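## Task

Sort the mock proficiency-run tubes that arrive in the grey transport rack TR. Worklist (ID: test, cap colour; some listed IDs are absent from TR): N461 PT/INR light blue; H697 platelets (citrate) light blue; P650 platelets (citrate) light blue; F907 PT/INR light blue; H796 ESR lavender; R145 chemistry gold; N641 D-dimer light blue; P506 HbA1c lavender; T675 platelets (citrate) light blue; N416 chemistry gold; L594 glucose grey; T756 D-dimer light blue; A536 ammonia lavender; F970 CBC lavender; T765 ammonia lavender; L945 chemistry gold; F097 CBC lavender; L459 PT/INR light blue; B126 platelets (citrate) light blue; C902 ESR lavender. Routing: CBC, ESR and platelets (citrate) go to HAEM; HbA1c, ammonia, chemistry and glucose go to CHEM; PT/INR and D-dimer go to COAG. Move each TR tube into its section's rack, except that these go into the red HOLD rack (any cell): an unlabelled tube, a tube whose ID is missing from the worklist, a tube whose cap colour differs from the worklist colour for its ID, one tube of any pair sharing an ID, and a light-blue tube filled below half the height of its black fill mark. A tube whose cap is off or loose (and was not opened on order) must stay where it is: sort everything else, then press CALL (blue) rather than CONTINUE. In each section rack that receives tubes, they must occupy row A contiguously from A1, placed after any tubes already there. Tubes already in HAEM, COAG and CHEM keep their cells. The result must stand without the robot supporting it; release everything and move clear (contact with the panel housing, CALL or the required key is allowed). Finish by releasing and pressing CONTINUE (or CALL in the cap case). Pressing RETRY, CONTINUE or SKIP ends the job; a wrong or early go key is worse than none.

## Robot and tools

Robot: two 6-joint arms with parallel grippers, left_arm and right_arm. Scene frame: origin on the table top midway between the arms, +x out over the table, +z up, left_arm on the +y side. Base (URDF root) poses: left_arm (-0.025, +0.335, +0.235) m, quat_wxyz (+0.951, -0.301, +0.049, +0.053); right_arm (+0.027, -0.352, +0.235) m, quat_wxyz (+0.948, +0.303, +0.036, -0.094). Bases may be tilted; mounting plates and the floor frame behind the arms are fixed obstacles. Joint ranges (rad): waist -2.618 to 3.054, shoulder 0.000 to 3.142, elbow 0.000 to 3.142, wrist pitch -1.571 to 1.571, wrist yaw -1.571 to 1.571, wrist roll -2.094 to 2.094. Each gripper's fingers point along its own +z and close along its y. end_effector_position is between the pads, about 1 cm short of the tips. A wrist camera mount sits beside each gripper.

Workspace: grey TR holds incoming tubes; red HOLD takes rejects; HAEM, COAG, CHEM are loose section racks that must stay upright and fully on the bench. From the arms' side, row A is the front row and cell 1 its left end. Operator panel keys, left to right facing it: RETRY (white), CONTINUE (green), SKIP (yellow), CALL (blue); push a key until it latches.

Row format (used by execute_actions and move): 14 numbers, each in [-1, 1]: left_arm dx, dy, dz, rx, ry, rz, opening, then right_arm in the same order. Always send all 14. dx..rz are an offset, expressed in that gripper's own axes, from the gripper's pose in the most recent result that showed it (for a second or later call within one reply, or before any result in the scene, from the pose at the start of the motion). 1.0 = 0.6 m of translation or 180 degrees; rx, ry, rz form one rotation vector. Opening is absolute: +1 fully open (0.094 m), -1 closed. All zeros is not a pause: it drives the arm back to the reference pose.

execute_actions: {"actions": [...], "pictures": bool}. An empty list just returns the state. One action: {"rows": [row, ...], "steps": n} with up to 15 rows and n up to 15 (default 15), each step 1/30 s; every row is an offset from the same reference, not from the previous row; the last row repeats if rows run out. One wait: {"steps": n}, n up to 300, counted from the previous result (time spent replying is included). Per step, the command is clipped to within 70 mm and 16 degrees of the measured pose, so after an action the arm stops at most that far beyond; check the result and send the remainder.

move: {"target": row, "speed": m/s}. Straight-line paths toward each target, ending together, 0.5 to 10 s; speed 0.002 to 0.5, default 0.25, rotation limited to twice that in rad/s. Gripper opening is applied at the start. No obstacle avoidance. The move: line reports the ending (done, off_target, moving, held, fault), limits (paced = target clipped; held = some steps blocked, after which the arm may jump fast) and each gripper's distance from its target. wait: {"seconds": 0 to 10}. zoom_image: {"camera", "region": [x0, y0, x1, y1]} in pixels from top-left, at most 504 by 504; cameras cam_head_left (504x504), cam_head_right (504x504), cam_left_wrist (616x616), cam_right_wrist (616x616). read_manual returns only licence text. finished_scene: {"scene": 1 or 2}, irreversible.

Results: state line left_arm: ... | right_arm: ... with position (m) and quat_wxyz in the scene frame; reported positions can be off, more at long reach. grip_measured is opening on the command scale; the last Joint positions value per arm is opening in metres (readings may be off about 1 mm). HELD marks steps not sent; pose unreachable names an arm the clearance check altered. Hand target shows where the controller is driving. FAULT, MOTOR HOT (75 °C), and OVER-TEMPERATURE FAULT (stop at 90 °C; at 100 °C the arm goes limp and falls) lines warn of stops. Joint torques are noisy and offset.

Practice: arms tend to finish a centimetre or more low and can sag on zero offsets; to hold one, send the offset back to its wanted pose in the first call of a reply and zeros afterwards, raising the aim if still low. To hold a tube, command about 0.03 below grip_measured; fingers push roughly 50 to 62 N. Avoid dropping tubes, knocking anything off the table, tipping or shifting racks, fast impacts, targets set far past a contact (harder press), and arm-to-arm contact. Loose objects may occasionally be nudged by outside disturbances. End with grippers open and clear before the final key press.

Each tool is called after ">>>" as name(argument=value, ...) on one line, values as JSON.

## Session

>>> execute_actions(actions=[])

Scene clock: 0.00 s of 15600.00 s.
left_arm: end_effector_position=(+0.3010, +0.1972, +0.1188) grip_measured=+1.000 end_effector_quat_wxyz=(+0.126, +0.462, +0.872, +0.098) | right_arm: end_effector_position=(+0.2356, -0.5561, +0.3597) grip_measured=+1.000 end_effector_quat_wxyz=(+0.171, +0.856, +0.469, +0.132)
Joint positions: left_arm=[-0.64   2.47   0.994 -0.066 -0.763  0.558  0.094] | right_arm=[ 0.376  0.954  0.979 -1.19   0.807  2.01   0.094]
Joint velocities: left_arm=[-0.017 -0.022 -0.007  0.022 -0.11   0.066  0.   ] | right_arm=[-0.002  0.007  0.002  0.051 -0.007 -0.007  0.   ]
Joint torques (N m, as the arm reports them, + toward a larger angle): no reading
Hand target (left_arm): +0.302, +0.195, +0.121; +0.130, +0.462, +0.872, +0.097
Hand target (right_arm): +0.235, -0.558, +0.362; +0.175, +0.855, +0.469, +0.133

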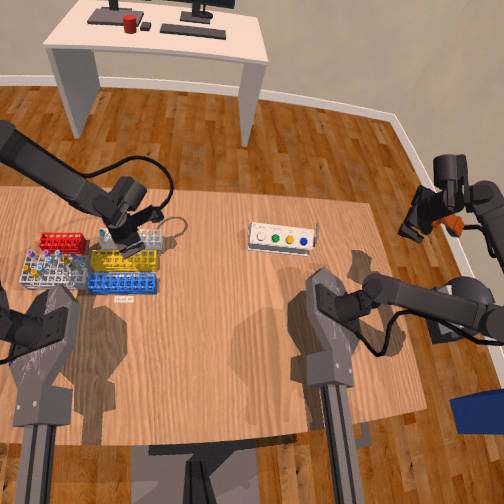

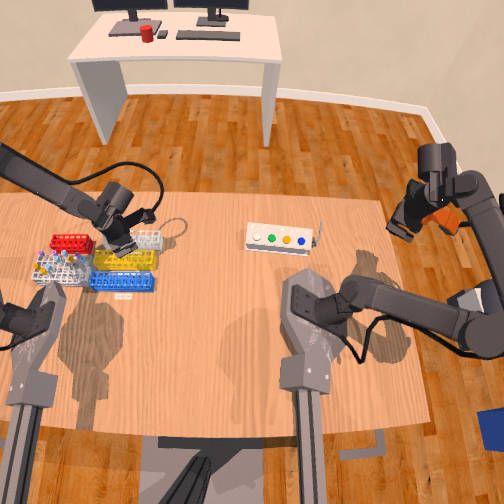

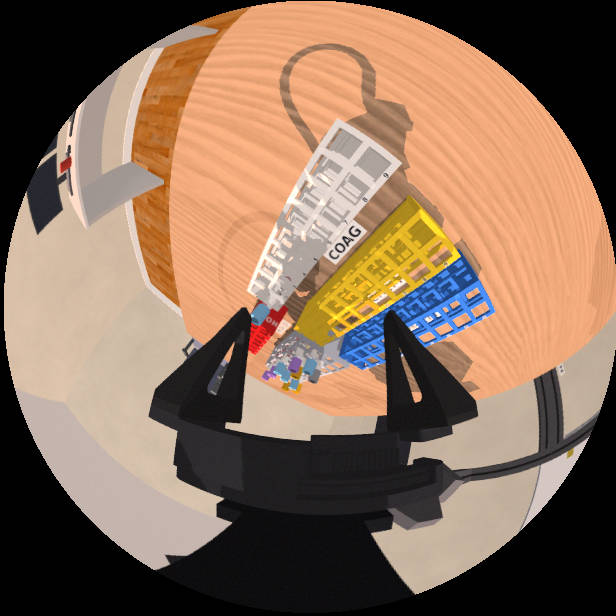

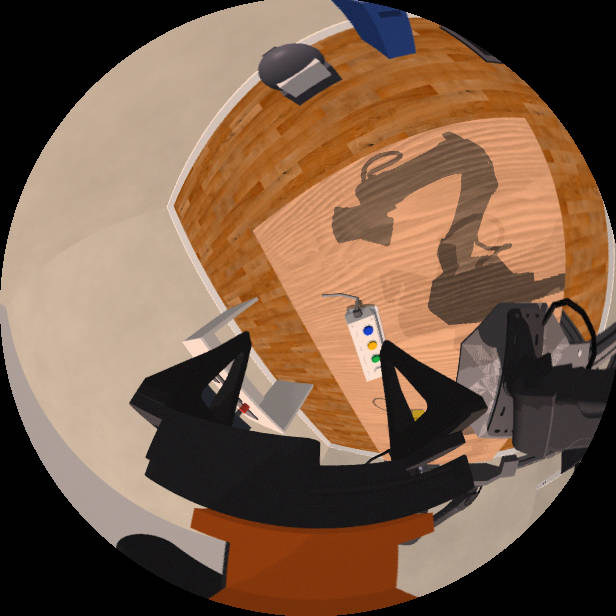

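>>> zoom_image(camera="cam_head_left", region=[10, 210, 180, 320])

>>> zoom_image(camera="cam_head_right", region=[20, 225, 110, 295])

>>> zoom_image(camera="cam_left_wrist", region=[230, 270, 400, 410])

Region (10, 210, 180, 320) of cam_head_left's 504x504 image, scaled by 2.965, with more detail than that image has; it fills the top 326 rows of this view, and the rest is white.

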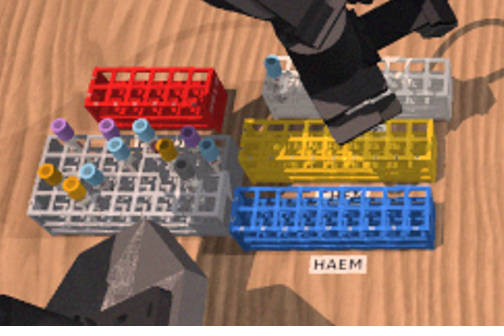

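Region (20, 225, 110, 295) of cam_head_right's 504x504 image, scaled by 5.600, with more detail than that image has.

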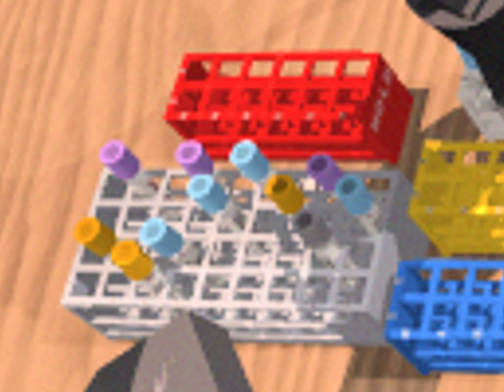

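Region (230, 270, 400, 410) of cam_left_wrist's 616x616 image, scaled by 2.965, with more detail than that image has; it fills the top 415 rows of this view, and the rest is white.

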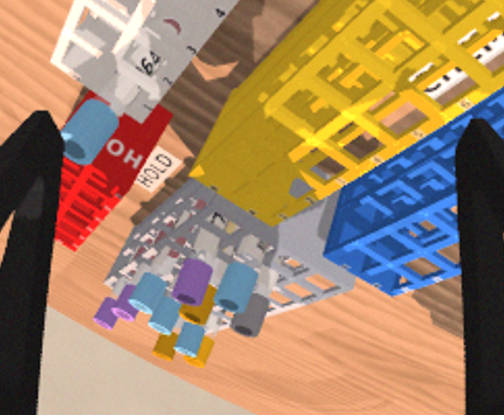

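>>> move(target=[0.245,0.187,-0.17,0.103,0.013,0.188,1,0.737,-0.476,0.128,-0.409,0.207,-0.386,1])

>>> move(target=[0,0,0,0,0,0,1,0,0,0,-0.291,0.147,-0.275,1])

Scene clock: 33.10 s of 15600.00 s.
left_arm: end_effector_position=(+0.2801, +0.3752, +0.2218) grip_measured=+1.000 end_effector_quat_wxyz=(-0.014, +0.710, +0.704, +0.009) | right_arm: end_effector_position=(+0.2530, -0.2169, +0.2202) grip_measured=+1.000 end_effector_quat_wxyz=(+0.408, +0.423, +0.744, +0.318)
Joint positions: left_arm=[-0.359  1.861  1.084 -0.914 -0.642  1.287  0.094] | right_arm=[1.276 2.528 0.204 1.304 1.022 1.427 0.094]
Joint velocities: left_arm=[-0.002  0.027  0.012  0.022  0.051  0.037  0.   ] | right_arm=[ 0.007 -0.007 -0.007 -0.022  0.007  0.022  0.   ]
Joint torques (N m, as the arm reports them, + toward a larger angle): left_arm=[-4.5  -7.11  5.39  0.    0.14  0.05] | right_arm=[ 1.67 -5.56  1.23  1.05  0.27 -0.01]
Hand target (left_arm): +0.283, +0.377, +0.229; -0.003, +0.707, +0.707, +0.002
Hand target (right_arm): +0.254, -0.218, +0.224; +0.410, +0.427, +0.740, +0.320
Off the commanded pose (left_arm): 0.008 m, 2 deg.
Off the commanded pose (right_arm): 0.170 m, 41 deg; position and orientation clipped at the last step of the last action.
After step 90, 25.80 s passed at rest.
move: held (right_arm); limits=paced,held; held on 46 of 129 steps (right_arm), including the last (right_arm)
pose unreachable (right arm): on one or more control steps of this call this arm could not follow its commanded pose, so it was not sent that pose on those steps. On the call's last step it was still not sent that pose. It may still have moved: this result reports where it is.
cause: the commanded pose would bring two parts of the arm too close to each other (its forearm (the part past joint 3) and its base, with joints 1 (waist) to 3 (elbow) between them).

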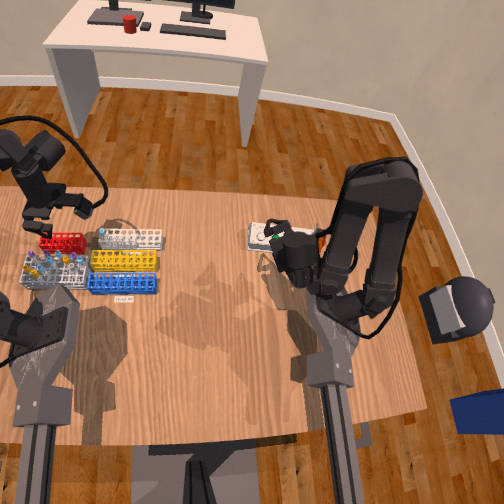

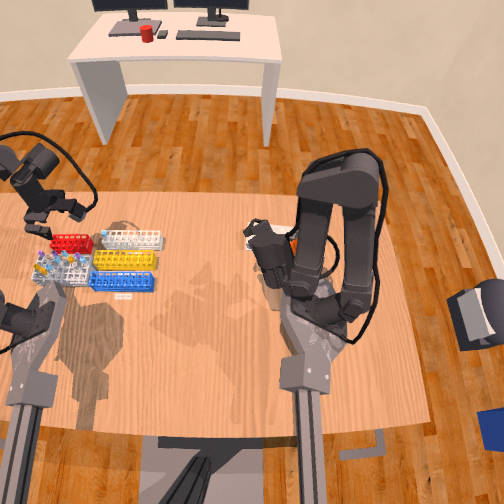

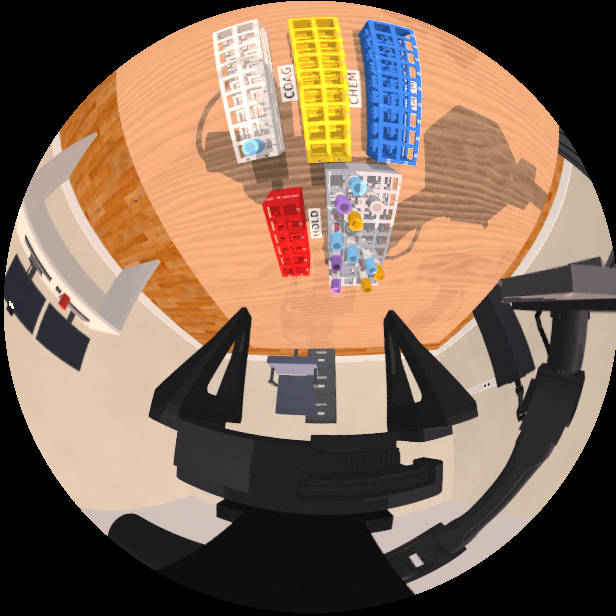

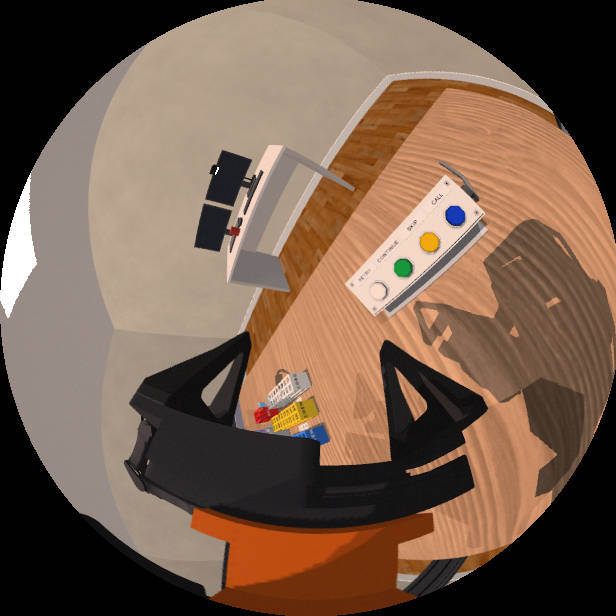

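Scene clock: 36.33 s of 15600.00 s.
left_arm: end_effector_position=(+0.2799, +0.3752, +0.2218) grip_measured=+1.000 end_effector_quat_wxyz=(-0.015, +0.710, +0.704, +0.009) | right_arm: end_effector_position=(+0.2531, -0.2169, +0.2202) grip_measured=+1.000 end_effector_quat_wxyz=(+0.408, +0.424, +0.744, +0.318)
Joint positions: left_arm=[-0.359  1.861  1.084 -0.916 -0.642  1.288  0.094] | right_arm=[1.276 2.528 0.204 1.305 1.022 1.427 0.094]
Joint velocities: left_arm=[-0.012 -0.002  0.002 -0.066  0.007  0.125  0.   ] | right_arm=[-0.017  0.017 -0.012 -0.022  0.007  0.007  0.   ]
Joint torques (N m, as the arm reports them, + toward a larger angle): left_arm=[-4.79 -5.67  4.04  0.24 -0.04 -0.03] | right_arm=[ 1.58 -4.24  1.59  1.08  0.22  0.  ]
Hand target (left_arm): +0.280, +0.375, +0.222; -0.015, +0.710, +0.704, +0.009
Hand target (right_arm): +0.253, -0.217, +0.220; +0.408, +0.424, +0.744, +0.318
Off the commanded pose (left_arm): 0.000 m, 0 deg.
Off the commanded pose (right_arm): 0.000 m, 77 deg; orientation clipped at the last step of the last action.
move: held (right_arm); limits=paced,held; held on 89 of 90 steps (right_arm), including the last (right_arm)
pose unreachable (right arm): on one or more control steps of this call this arm could not follow its commanded pose, so it was not sent that pose on those steps. On the call's last step it was still not sent that pose. It may still have moved: this result reports where it is.
cause: the commanded pose would bring two parts of the arm too close to each other (its wrist (the part past joint 5) and its base, with joints 1 (waist) to 5 (wrist yaw) between them).

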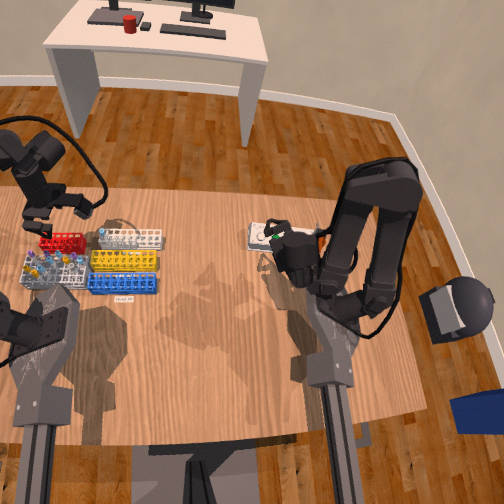

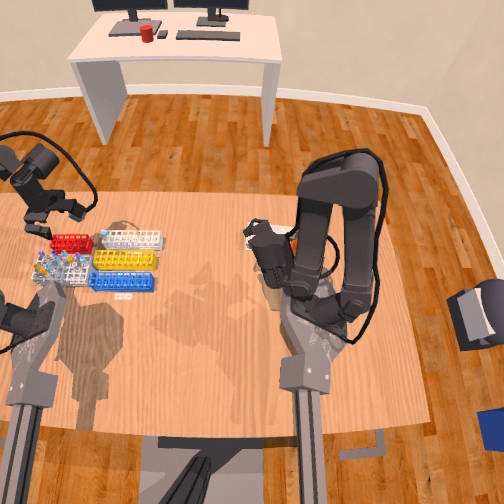

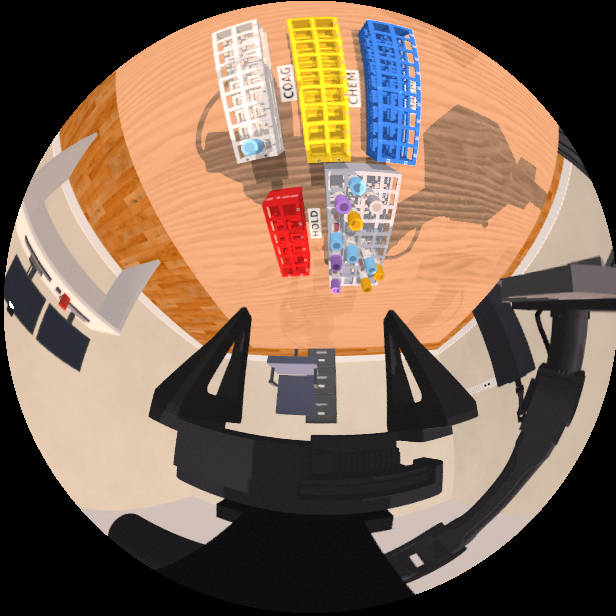

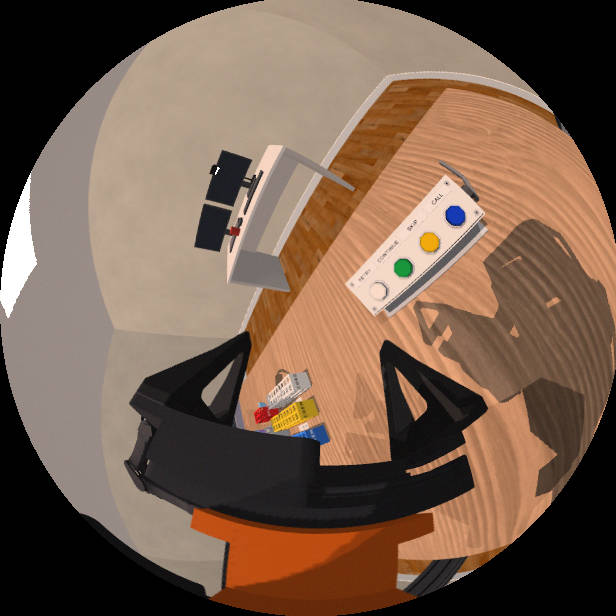

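>>> move(target=[0,0.0,0.08,0,0.01,0,-0.4,-0.105,0.16,0.18,0,0,0,1])

>>> zoom_image(camera="cam_left_wrist", region=[220, 120, 440, 340])

Scene clock: 44.60 s of 15600.00 s.
left_arm: end_effector_position=(+0.2842, +0.3794, +0.1806) grip_measured=-0.398 end_effector_quat_wxyz=(-0.018, +0.705, +0.709, +0.025) | right_arm: end_effector_position=(+0.3921, -0.2196, +0.2559) grip_measured=+1.000 end_effector_quat_wxyz=(+0.402, +0.423, +0.753, +0.305)
Joint positions: left_arm=[-0.281  1.917  1.    -0.703 -0.68   1.378  0.028] | right_arm=[0.828 2.269 0.521 1.088 0.722 0.929 0.094]
Joint velocities: left_arm=[-0.012  0.002  0.012  0.022  0.066  0.022 -0.001] | right_arm=[-0.027 -0.007  0.007 -0.081  0.007 -0.022  0.   ]
Joint torques (N m, as the arm reports them, + toward a larger angle): left_arm=[-4.79 -4.86  2.65  0.38 -0.11  0.05] | right_arm=[ 3.64 -6.78  5.18  0.99 -0.18 -0.14]
Hand target (left_arm): +0.279, +0.377, +0.174; -0.026, +0.710, +0.703, +0.021
Hand target (right_arm): +0.402, -0.217, +0.271; +0.409, +0.423, +0.743, +0.320
Off the commanded pose (left_arm): 0.009 m, 1 deg.
Off the commanded pose (right_arm): 0.018 m, 2 deg.
After step 90, 3.83 s passed at rest.
move: off_target (right_arm)

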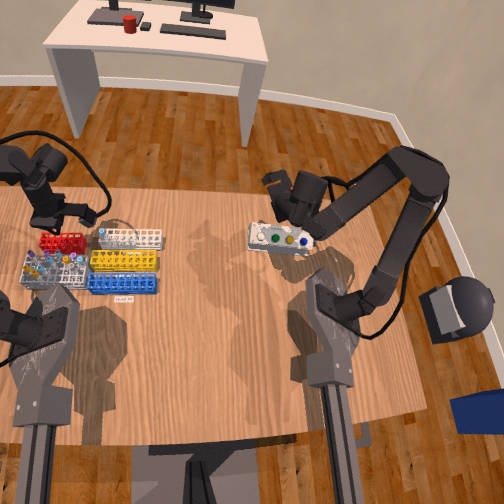

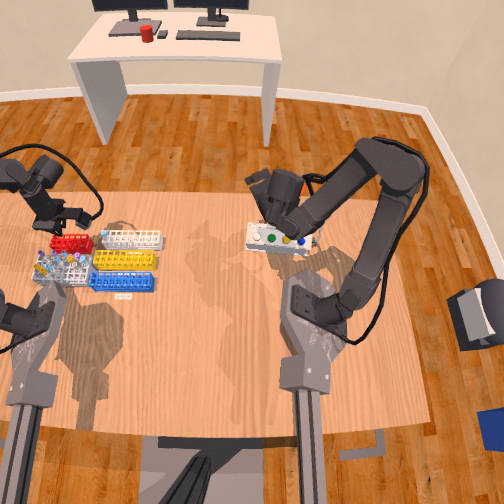

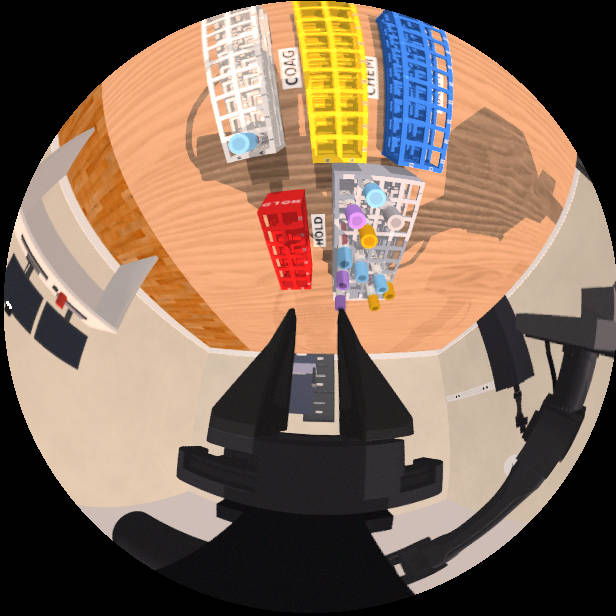

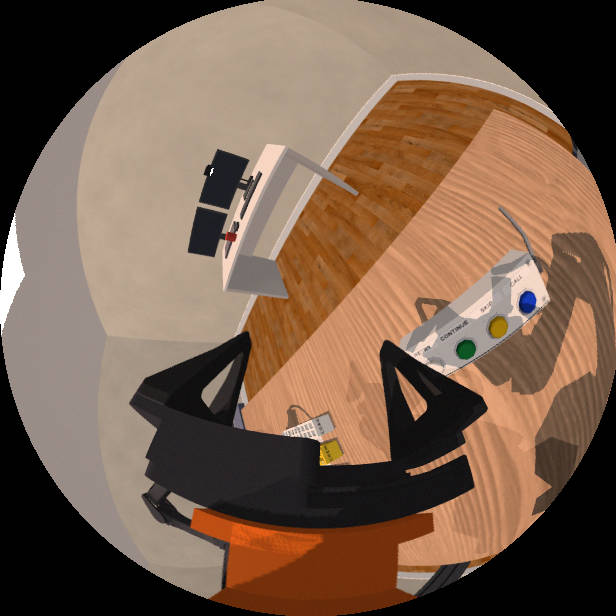

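Region (220, 120, 440, 340) of cam_left_wrist's 616x616 image, scaled by 2.291, with more detail than that image has.

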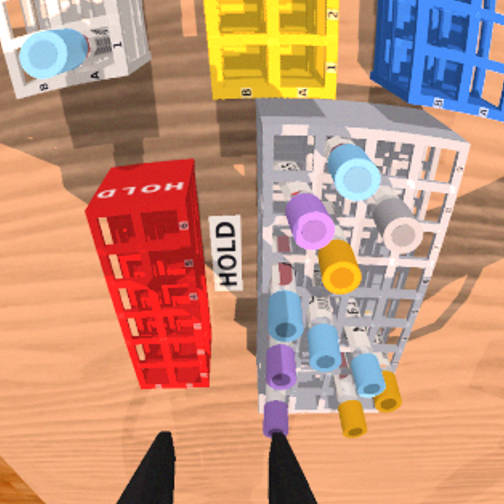

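>>> move(target=[-0.115,-0.075,0.062,0.003,-0.019,0.002,-0.55,0.385,0.055,0,-0.486,0.144,-0.412,1])

>>> zoom_image(camera="cam_left_wrist", region=[220, 180, 420, 380])

Scene clock: 63.57 s of 15600.00 s.
left_arm: end_effector_position=(+0.2462, +0.3231, +0.1433) grip_measured=-0.548 end_effector_quat_wxyz=(-0.002, +0.700, +0.714, +0.011) | right_arm: end_effector_position=(+0.3345, -0.0108, +0.1950) grip_measured=+1.000 end_effector_quat_wxyz=(-0.493, +0.492, -0.521, -0.494)
Joint positions: left_arm=[-0.366  2.025  0.816 -0.46  -0.632  1.265  0.021] | right_arm=[ 0.554  2.853  1.118  0.636 -0.829 -0.969  0.094]
Joint velocities: left_arm=[ 0.007 -0.007 -0.002 -0.007 -0.051  0.037  0.001] | right_arm=[-0.002  0.007  0.007  0.007 -0.022 -0.051  0.   ]
Joint torques (N m, as the arm reports them, + toward a larger angle): left_arm=[-5.99 -4.33  1.86  0.4   0.13 -0.05] | right_arm=[ 5.77 -6.8   4.11  0.66 -0.8  -0.07]
Hand target (left_arm): +0.238, +0.313, +0.140; -0.001, +0.707, +0.707, -0.000
Hand target (right_arm): +0.331, -0.003, +0.201; +0.495, -0.499, +0.504, +0.502
Off the commanded pose (left_arm): 0.013 m, 2 deg.
Off the commanded pose (right_arm): 0.013 m, 3 deg.
After step 90, 11.13 s passed at rest.
move: off_target (left_arm, right_arm)

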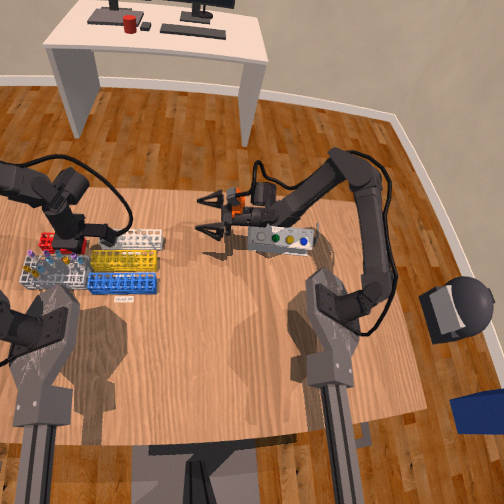

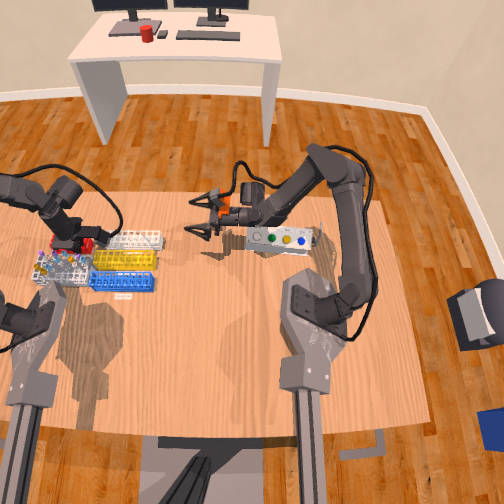

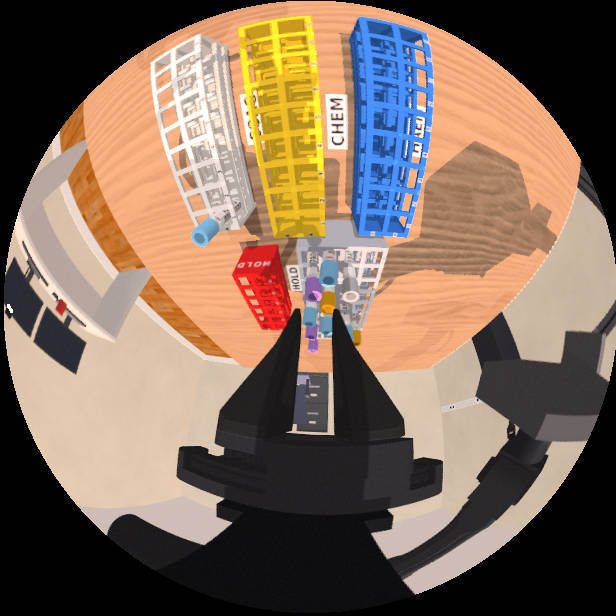

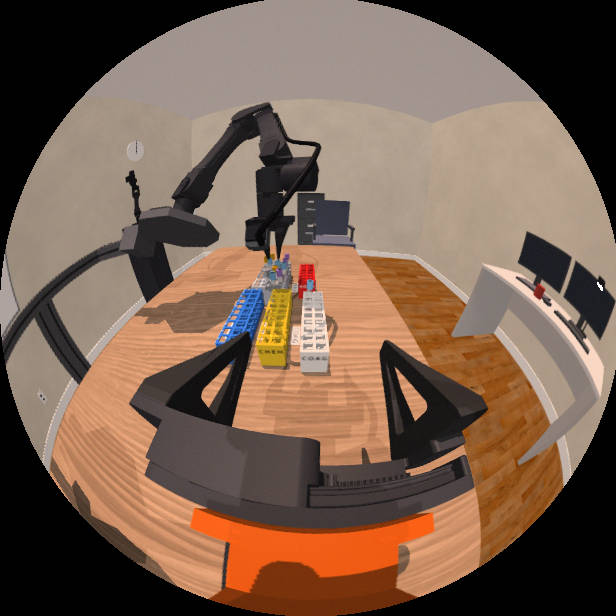

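Region (220, 180, 420, 380) of cam_left_wrist's 616x616 image, scaled by 2.520, with more detail than that image has.

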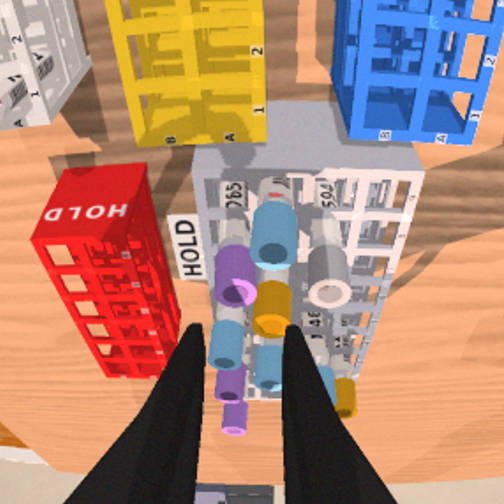

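>>> move(target=[-0.005,-0.028,0.043,0.004,-0.006,0.006,-0.5,0,0,0,0,0,0,1], speed=0.1)

>>> zoom_image(camera="cam_left_wrist", region=[220, 180, 420, 380])

>>> zoom_image(camera="cam_head_left", region=[40, 220, 120, 300])

Scene clock: 73.97 s of 15600.00 s.
left_arm: end_effector_position=(+0.2372, +0.3247, +0.1236) grip_measured=-0.502 end_effector_quat_wxyz=(+0.003, +0.702, +0.713, +0.012) | right_arm: end_effector_position=(+0.3355, -0.0119, +0.1932) grip_measured=+1.000 end_effector_quat_wxyz=(-0.492, +0.491, -0.524, -0.492)
Joint positions: left_arm=[-0.324  2.046  0.743 -0.324 -0.632  1.329  0.023] | right_arm=[ 0.549  2.853  1.118  0.633 -0.825 -0.972  0.094]
Joint velocities: left_arm=[-0.002  0.007  0.012  0.022 -0.007  0.081  0.   ] | right_arm=[ 0.012 -0.007  0.007 -0.051 -0.022  0.037  0.   ]
Joint torques (N m, as the arm reports them, + toward a larger angle): left_arm=[-4.3  -4.27  1.59  0.45  0.12  0.03] | right_arm=[ 4.91 -7.55  2.22  0.8  -0.55  0.03]
Hand target (left_arm): +0.229, +0.321, +0.118; -0.000, +0.706, +0.708, -0.000
Hand target (right_arm): +0.334, -0.011, +0.195; +0.493, -0.492, +0.521, +0.494
Off the commanded pose (left_arm): 0.011 m, 2 deg.
Off the commanded pose (right_arm): 0.002 m, 0 deg.
After step 90, 6.40 s passed at rest.
move: off_target (left_arm)

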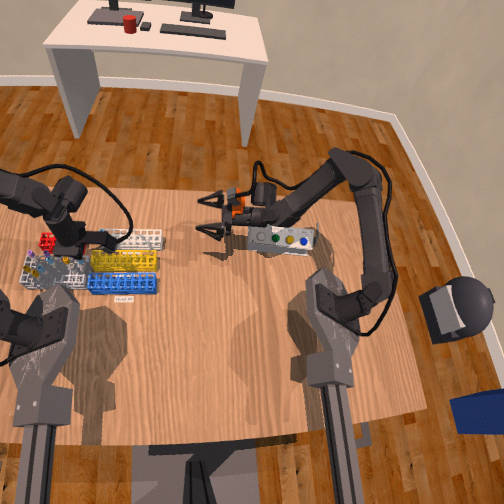

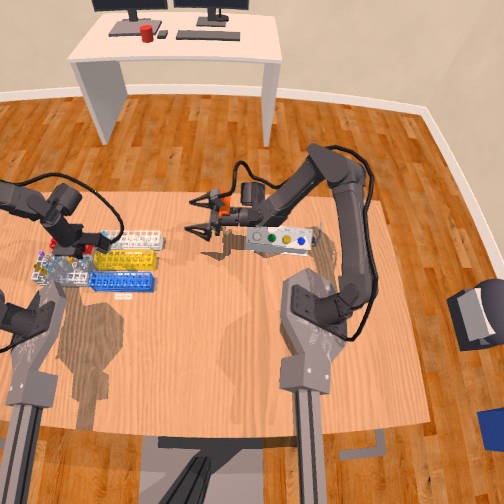

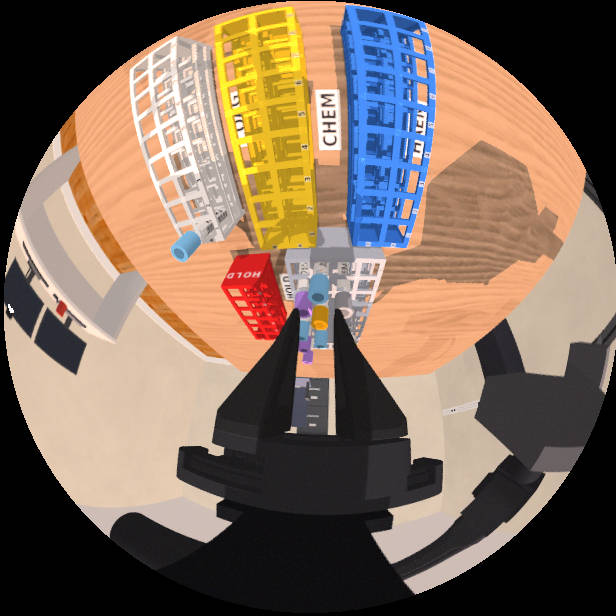

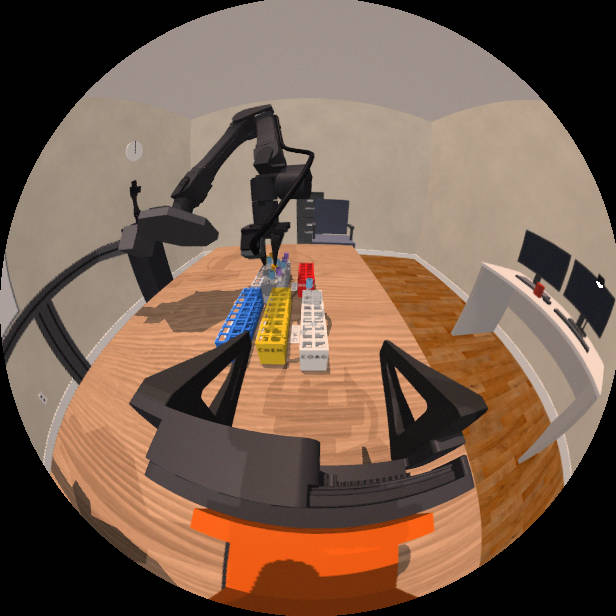

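Region (220, 180, 420, 380) of cam_left_wrist's 616x616 image, scaled by 2.520, with more detail than that image has.

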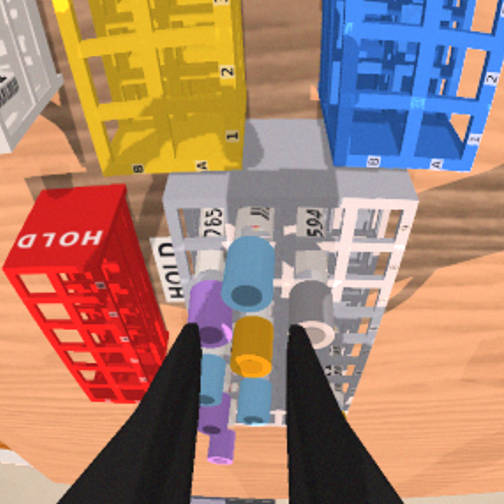

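Region (40, 220, 120, 300) of cam_head_left's 504x504 image, scaled by 6.300, with more detail than that image has.

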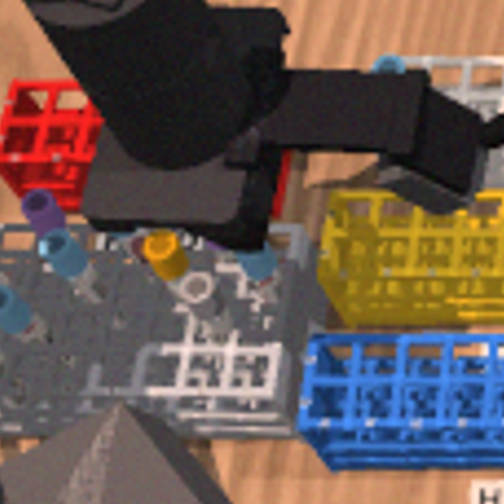

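>>> move(target=[-0.006,-0.015,0.055,0.007,-0.004,0.005,-0.5,0,0,0,0,0,0,1], speed=0.05)

>>> zoom_image(camera="cam_left_wrist", region=[220, 220, 420, 420])

>>> zoom_image(camera="cam_head_left", region=[40, 220, 120, 300])

Scene clock: 78.90 s of 15600.00 s.
left_arm: end_effector_position=(+0.2380, +0.3252, +0.0966) grip_measured=-0.502 end_effector_quat_wxyz=(+0.004, +0.702, +0.713, +0.011) | right_arm: end_effector_position=(+0.3370, -0.0131, +0.1918) grip_measured=+1.000 end_effector_quat_wxyz=(-0.492, +0.490, -0.526, -0.491)
Joint positions: left_arm=[-0.261  2.125  0.725 -0.178 -0.632  1.408  0.023] | right_arm=[ 0.545  2.853  1.118  0.633 -0.821 -0.972  0.094]
Joint velocities: left_arm=[ 0.002 -0.002 -0.012 -0.022  0.037  0.051 -0.001] | right_arm=[ 0.012  0.012 -0.012 -0.007  0.022 -0.081  0.   ]
Joint torques (N m, as the arm reports them, + toward a larger angle): left_arm=[-4.4  -4.53  0.83  0.45  0.09  0.02] | right_arm=[ 5.02 -7.53  2.13  0.76 -0.54 -0.01]
Hand target (left_arm): +0.228, +0.322, +0.091; -0.001, +0.707, +0.707, -0.000
Hand target (right_arm): +0.335, -0.012, +0.193; +0.492, -0.491, +0.524, +0.492
Off the commanded pose (left_arm): 0.012 m, 2 deg.
Off the commanded pose (right_arm): 0.002 m, 0 deg.
After step 90, 0.77 s passed at rest.
move: off_target (left_arm)

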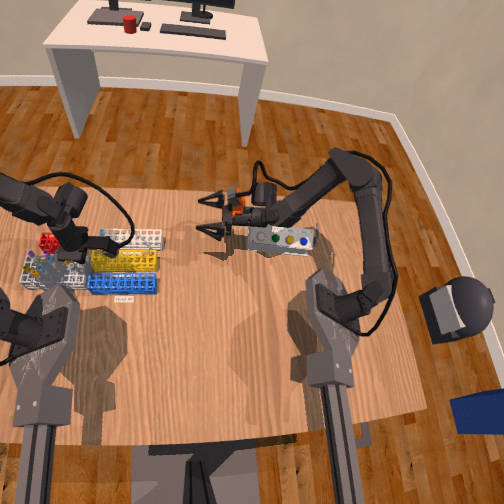

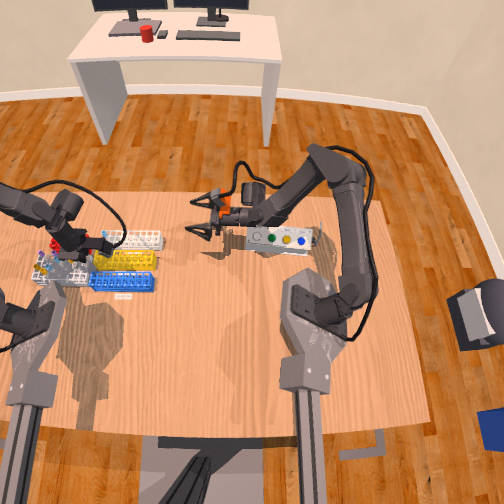

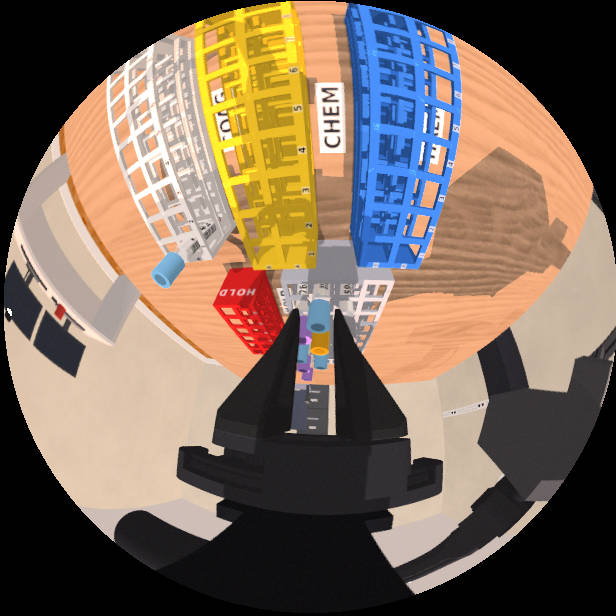

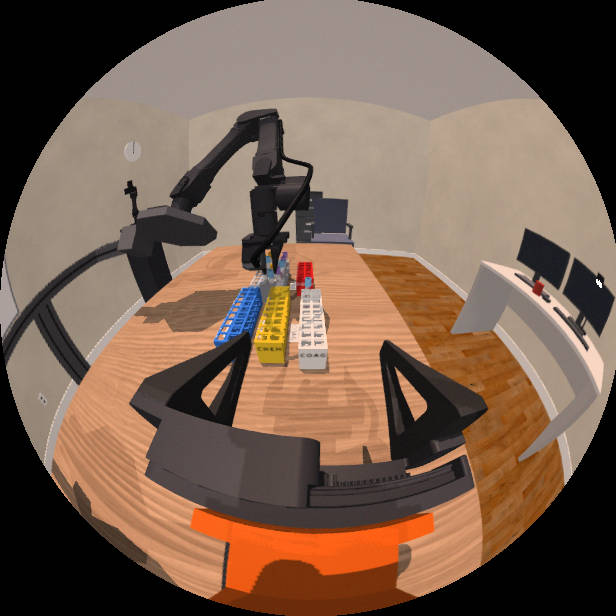

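Region (220, 220, 420, 420) of cam_left_wrist's 616x616 image, scaled by 2.520, with more detail than that image has.

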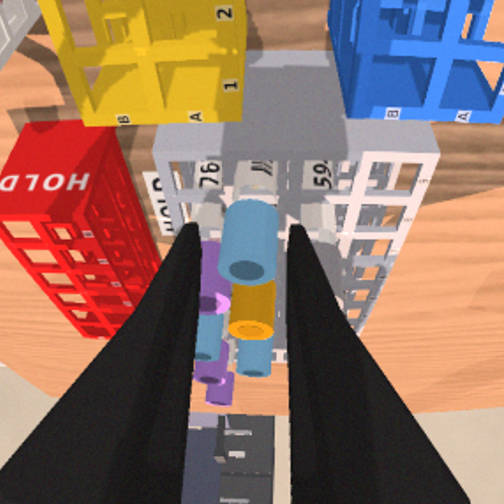

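Region (40, 220, 120, 300) of cam_head_left's 504x504 image, scaled by 6.300, with more detail than that image has.

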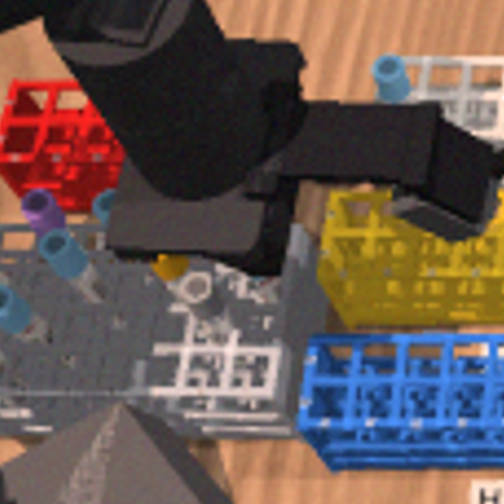

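>>> execute_actions(actions=[{"rows":[[-0.004,-0.018,0.022,0.007,-0.003,0.005,-0.5,-0.004,0,0.003,0,0,0,1]]}], pictures=false)

>>> execute_actions(actions=[{"rows":[[0,0,0,0,0,0,-0.72,0,0,0,0,0,0,1]]}])

>>> zoom_image(camera="cam_left_wrist", region=[220, 220, 420, 420])

Scene clock: 85.23 s of 15600.00 s.
left_arm: end_effector_position=(+0.2370, +0.3267, +0.0895) grip_measured=-0.502 end_effector_quat_wxyz=(+0.004, +0.701, +0.713, +0.011) | right_arm: end_effector_position=(+0.3377, -0.0132, +0.1907) grip_measured=+1.000 end_effector_quat_wxyz=(-0.490, +0.489, -0.530, -0.489)
Joint positions: left_arm=[-0.241  2.142  0.715 -0.137 -0.632  1.433  0.023] | right_arm=[ 0.545  2.853  1.118  0.633 -0.814 -0.966  0.094]
Joint velocities: left_arm=[ 0.002  0.007  0.002 -0.007  0.007  0.022  0.001] | right_arm=[-0.012 -0.002 -0.012  0.051  0.007 -0.022  0.   ]
Joint torques (N m, as the arm reports them, + toward a larger angle): left_arm=[-4.47 -4.49  0.59  0.46  0.06  0.05] | right_arm=[ 5.2  -7.69  2.25  0.78 -0.53  0.05]
Hand target (left_arm): +0.227, +0.323, +0.084; -0.001, +0.707, +0.707, -0.000
Hand target (right_arm): +0.337, -0.011, +0.194; +0.492, -0.490, +0.526, +0.491
Off the commanded pose (left_arm): 0.012 m, 2 deg.
Off the commanded pose (right_arm): 0.004 m, 1 deg.
Steps of this call (steps 1 to 90: nothing new was sent; then 2.83 s passed at rest; steps 91 to 105: all 15 steps of this action). Readings (end_effector_position):
91: left_arm (+0.2385, +0.3252, +0.0961) | right_arm (+0.3371, -0.0131, +0.1917)
92: left_arm (+0.2386, +0.3256, +0.0948) | right_arm (+0.3372, -0.0132, +0.1915)
94: left_arm (+0.2372, +0.3266, +0.0919) | right_arm (+0.3374, -0.0132, +0.1912)
98: left_arm (+0.2355, +0.3270, +0.0896) | right_arm (+0.3376, -0.0132, +0.1909)
105: the state above

Scene clock: 85.73 s of 15600.00 s.
left_arm: end_effector_position=(+0.2370, +0.3267, +0.0895) grip_measured=-0.708 end_effector_quat_wxyz=(+0.004, +0.701, +0.713, +0.011) | right_arm: end_effector_position=(+0.3393, -0.0145, +0.1893) grip_measured=+1.000 end_effector_quat_wxyz=(-0.490, +0.488, -0.533, -0.488)
Joint positions: left_arm=[-0.241  2.142  0.715 -0.137 -0.632  1.433  0.014] | right_arm=[ 0.54   2.853  1.118  0.633 -0.81  -0.966  0.094]
Joint velocities: left_arm=[-0.012 -0.002 -0.012  0.051  0.051  0.066  0.001] | right_arm=[-0.007 -0.007 -0.002  0.007  0.007  0.022  0.   ]
Joint torques (N m, as the arm reports them, + toward a larger angle): left_arm=[-4.82 -5.93  1.83  0.3  -0.05 -0.04] | right_arm=[ 4.96 -7.47  2.    0.74 -0.55 -0.02]
Hand target (left_arm): +0.237, +0.327, +0.090; +0.004, +0.701, +0.713, +0.011
Hand target (right_arm): +0.338, -0.013, +0.191; +0.490, -0.489, +0.530, +0.489
Off the commanded pose (left_arm): 0.000 m, 0 deg.
Off the commanded pose (right_arm): 0.003 m, 0 deg.
Steps of this call (steps 1 to 15: all 15 steps of this action). Readings (end_effector_position):
1: left_arm (+0.2370, +0.3267, +0.0895) | right_arm (+0.3378, -0.0133, +0.1906)
2: left_arm (+0.2370, +0.3267, +0.0895) | right_arm (+0.3381, -0.0135, +0.1904)
4: left_arm (+0.2370, +0.3267, +0.0895) | right_arm (+0.3385, -0.0139, +0.1900)
8: left_arm (+0.2370, +0.3267, +0.0895) | right_arm (+0.3392, -0.0145, +0.1893)
15: the state above

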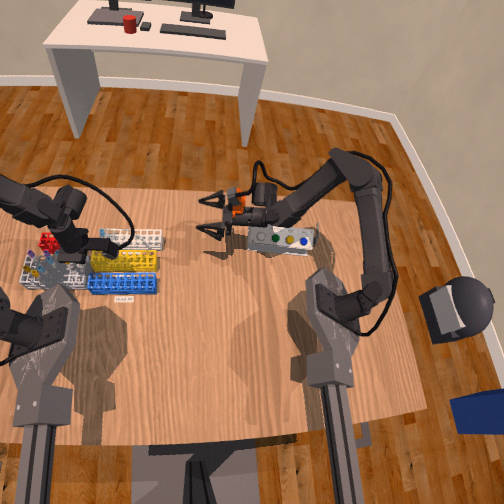

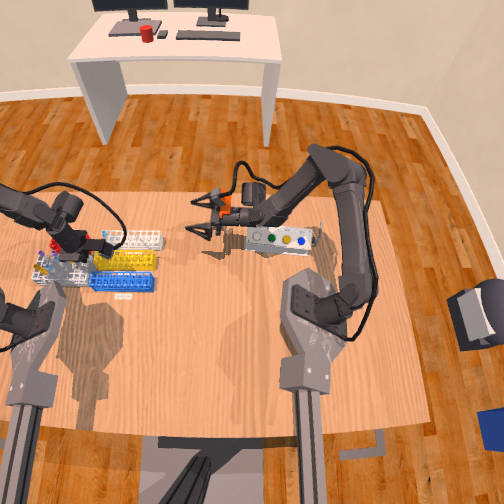

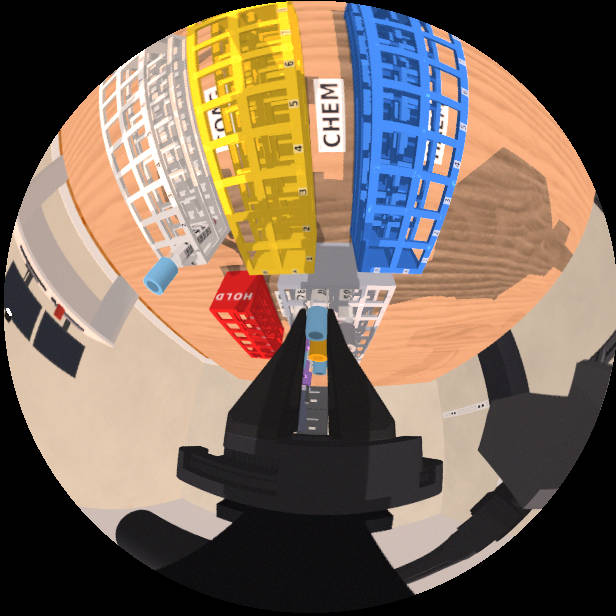

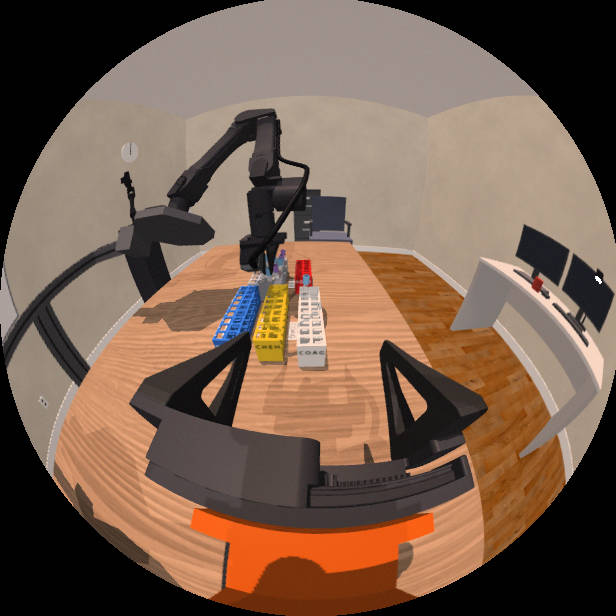

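Region (220, 220, 420, 420) of cam_left_wrist's 616x616 image, scaled by 2.520, with more detail than that image has.

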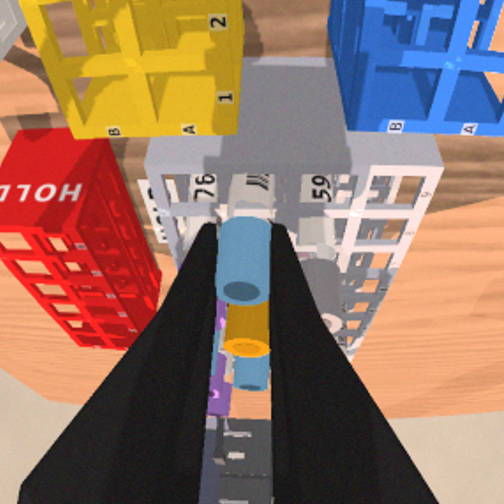

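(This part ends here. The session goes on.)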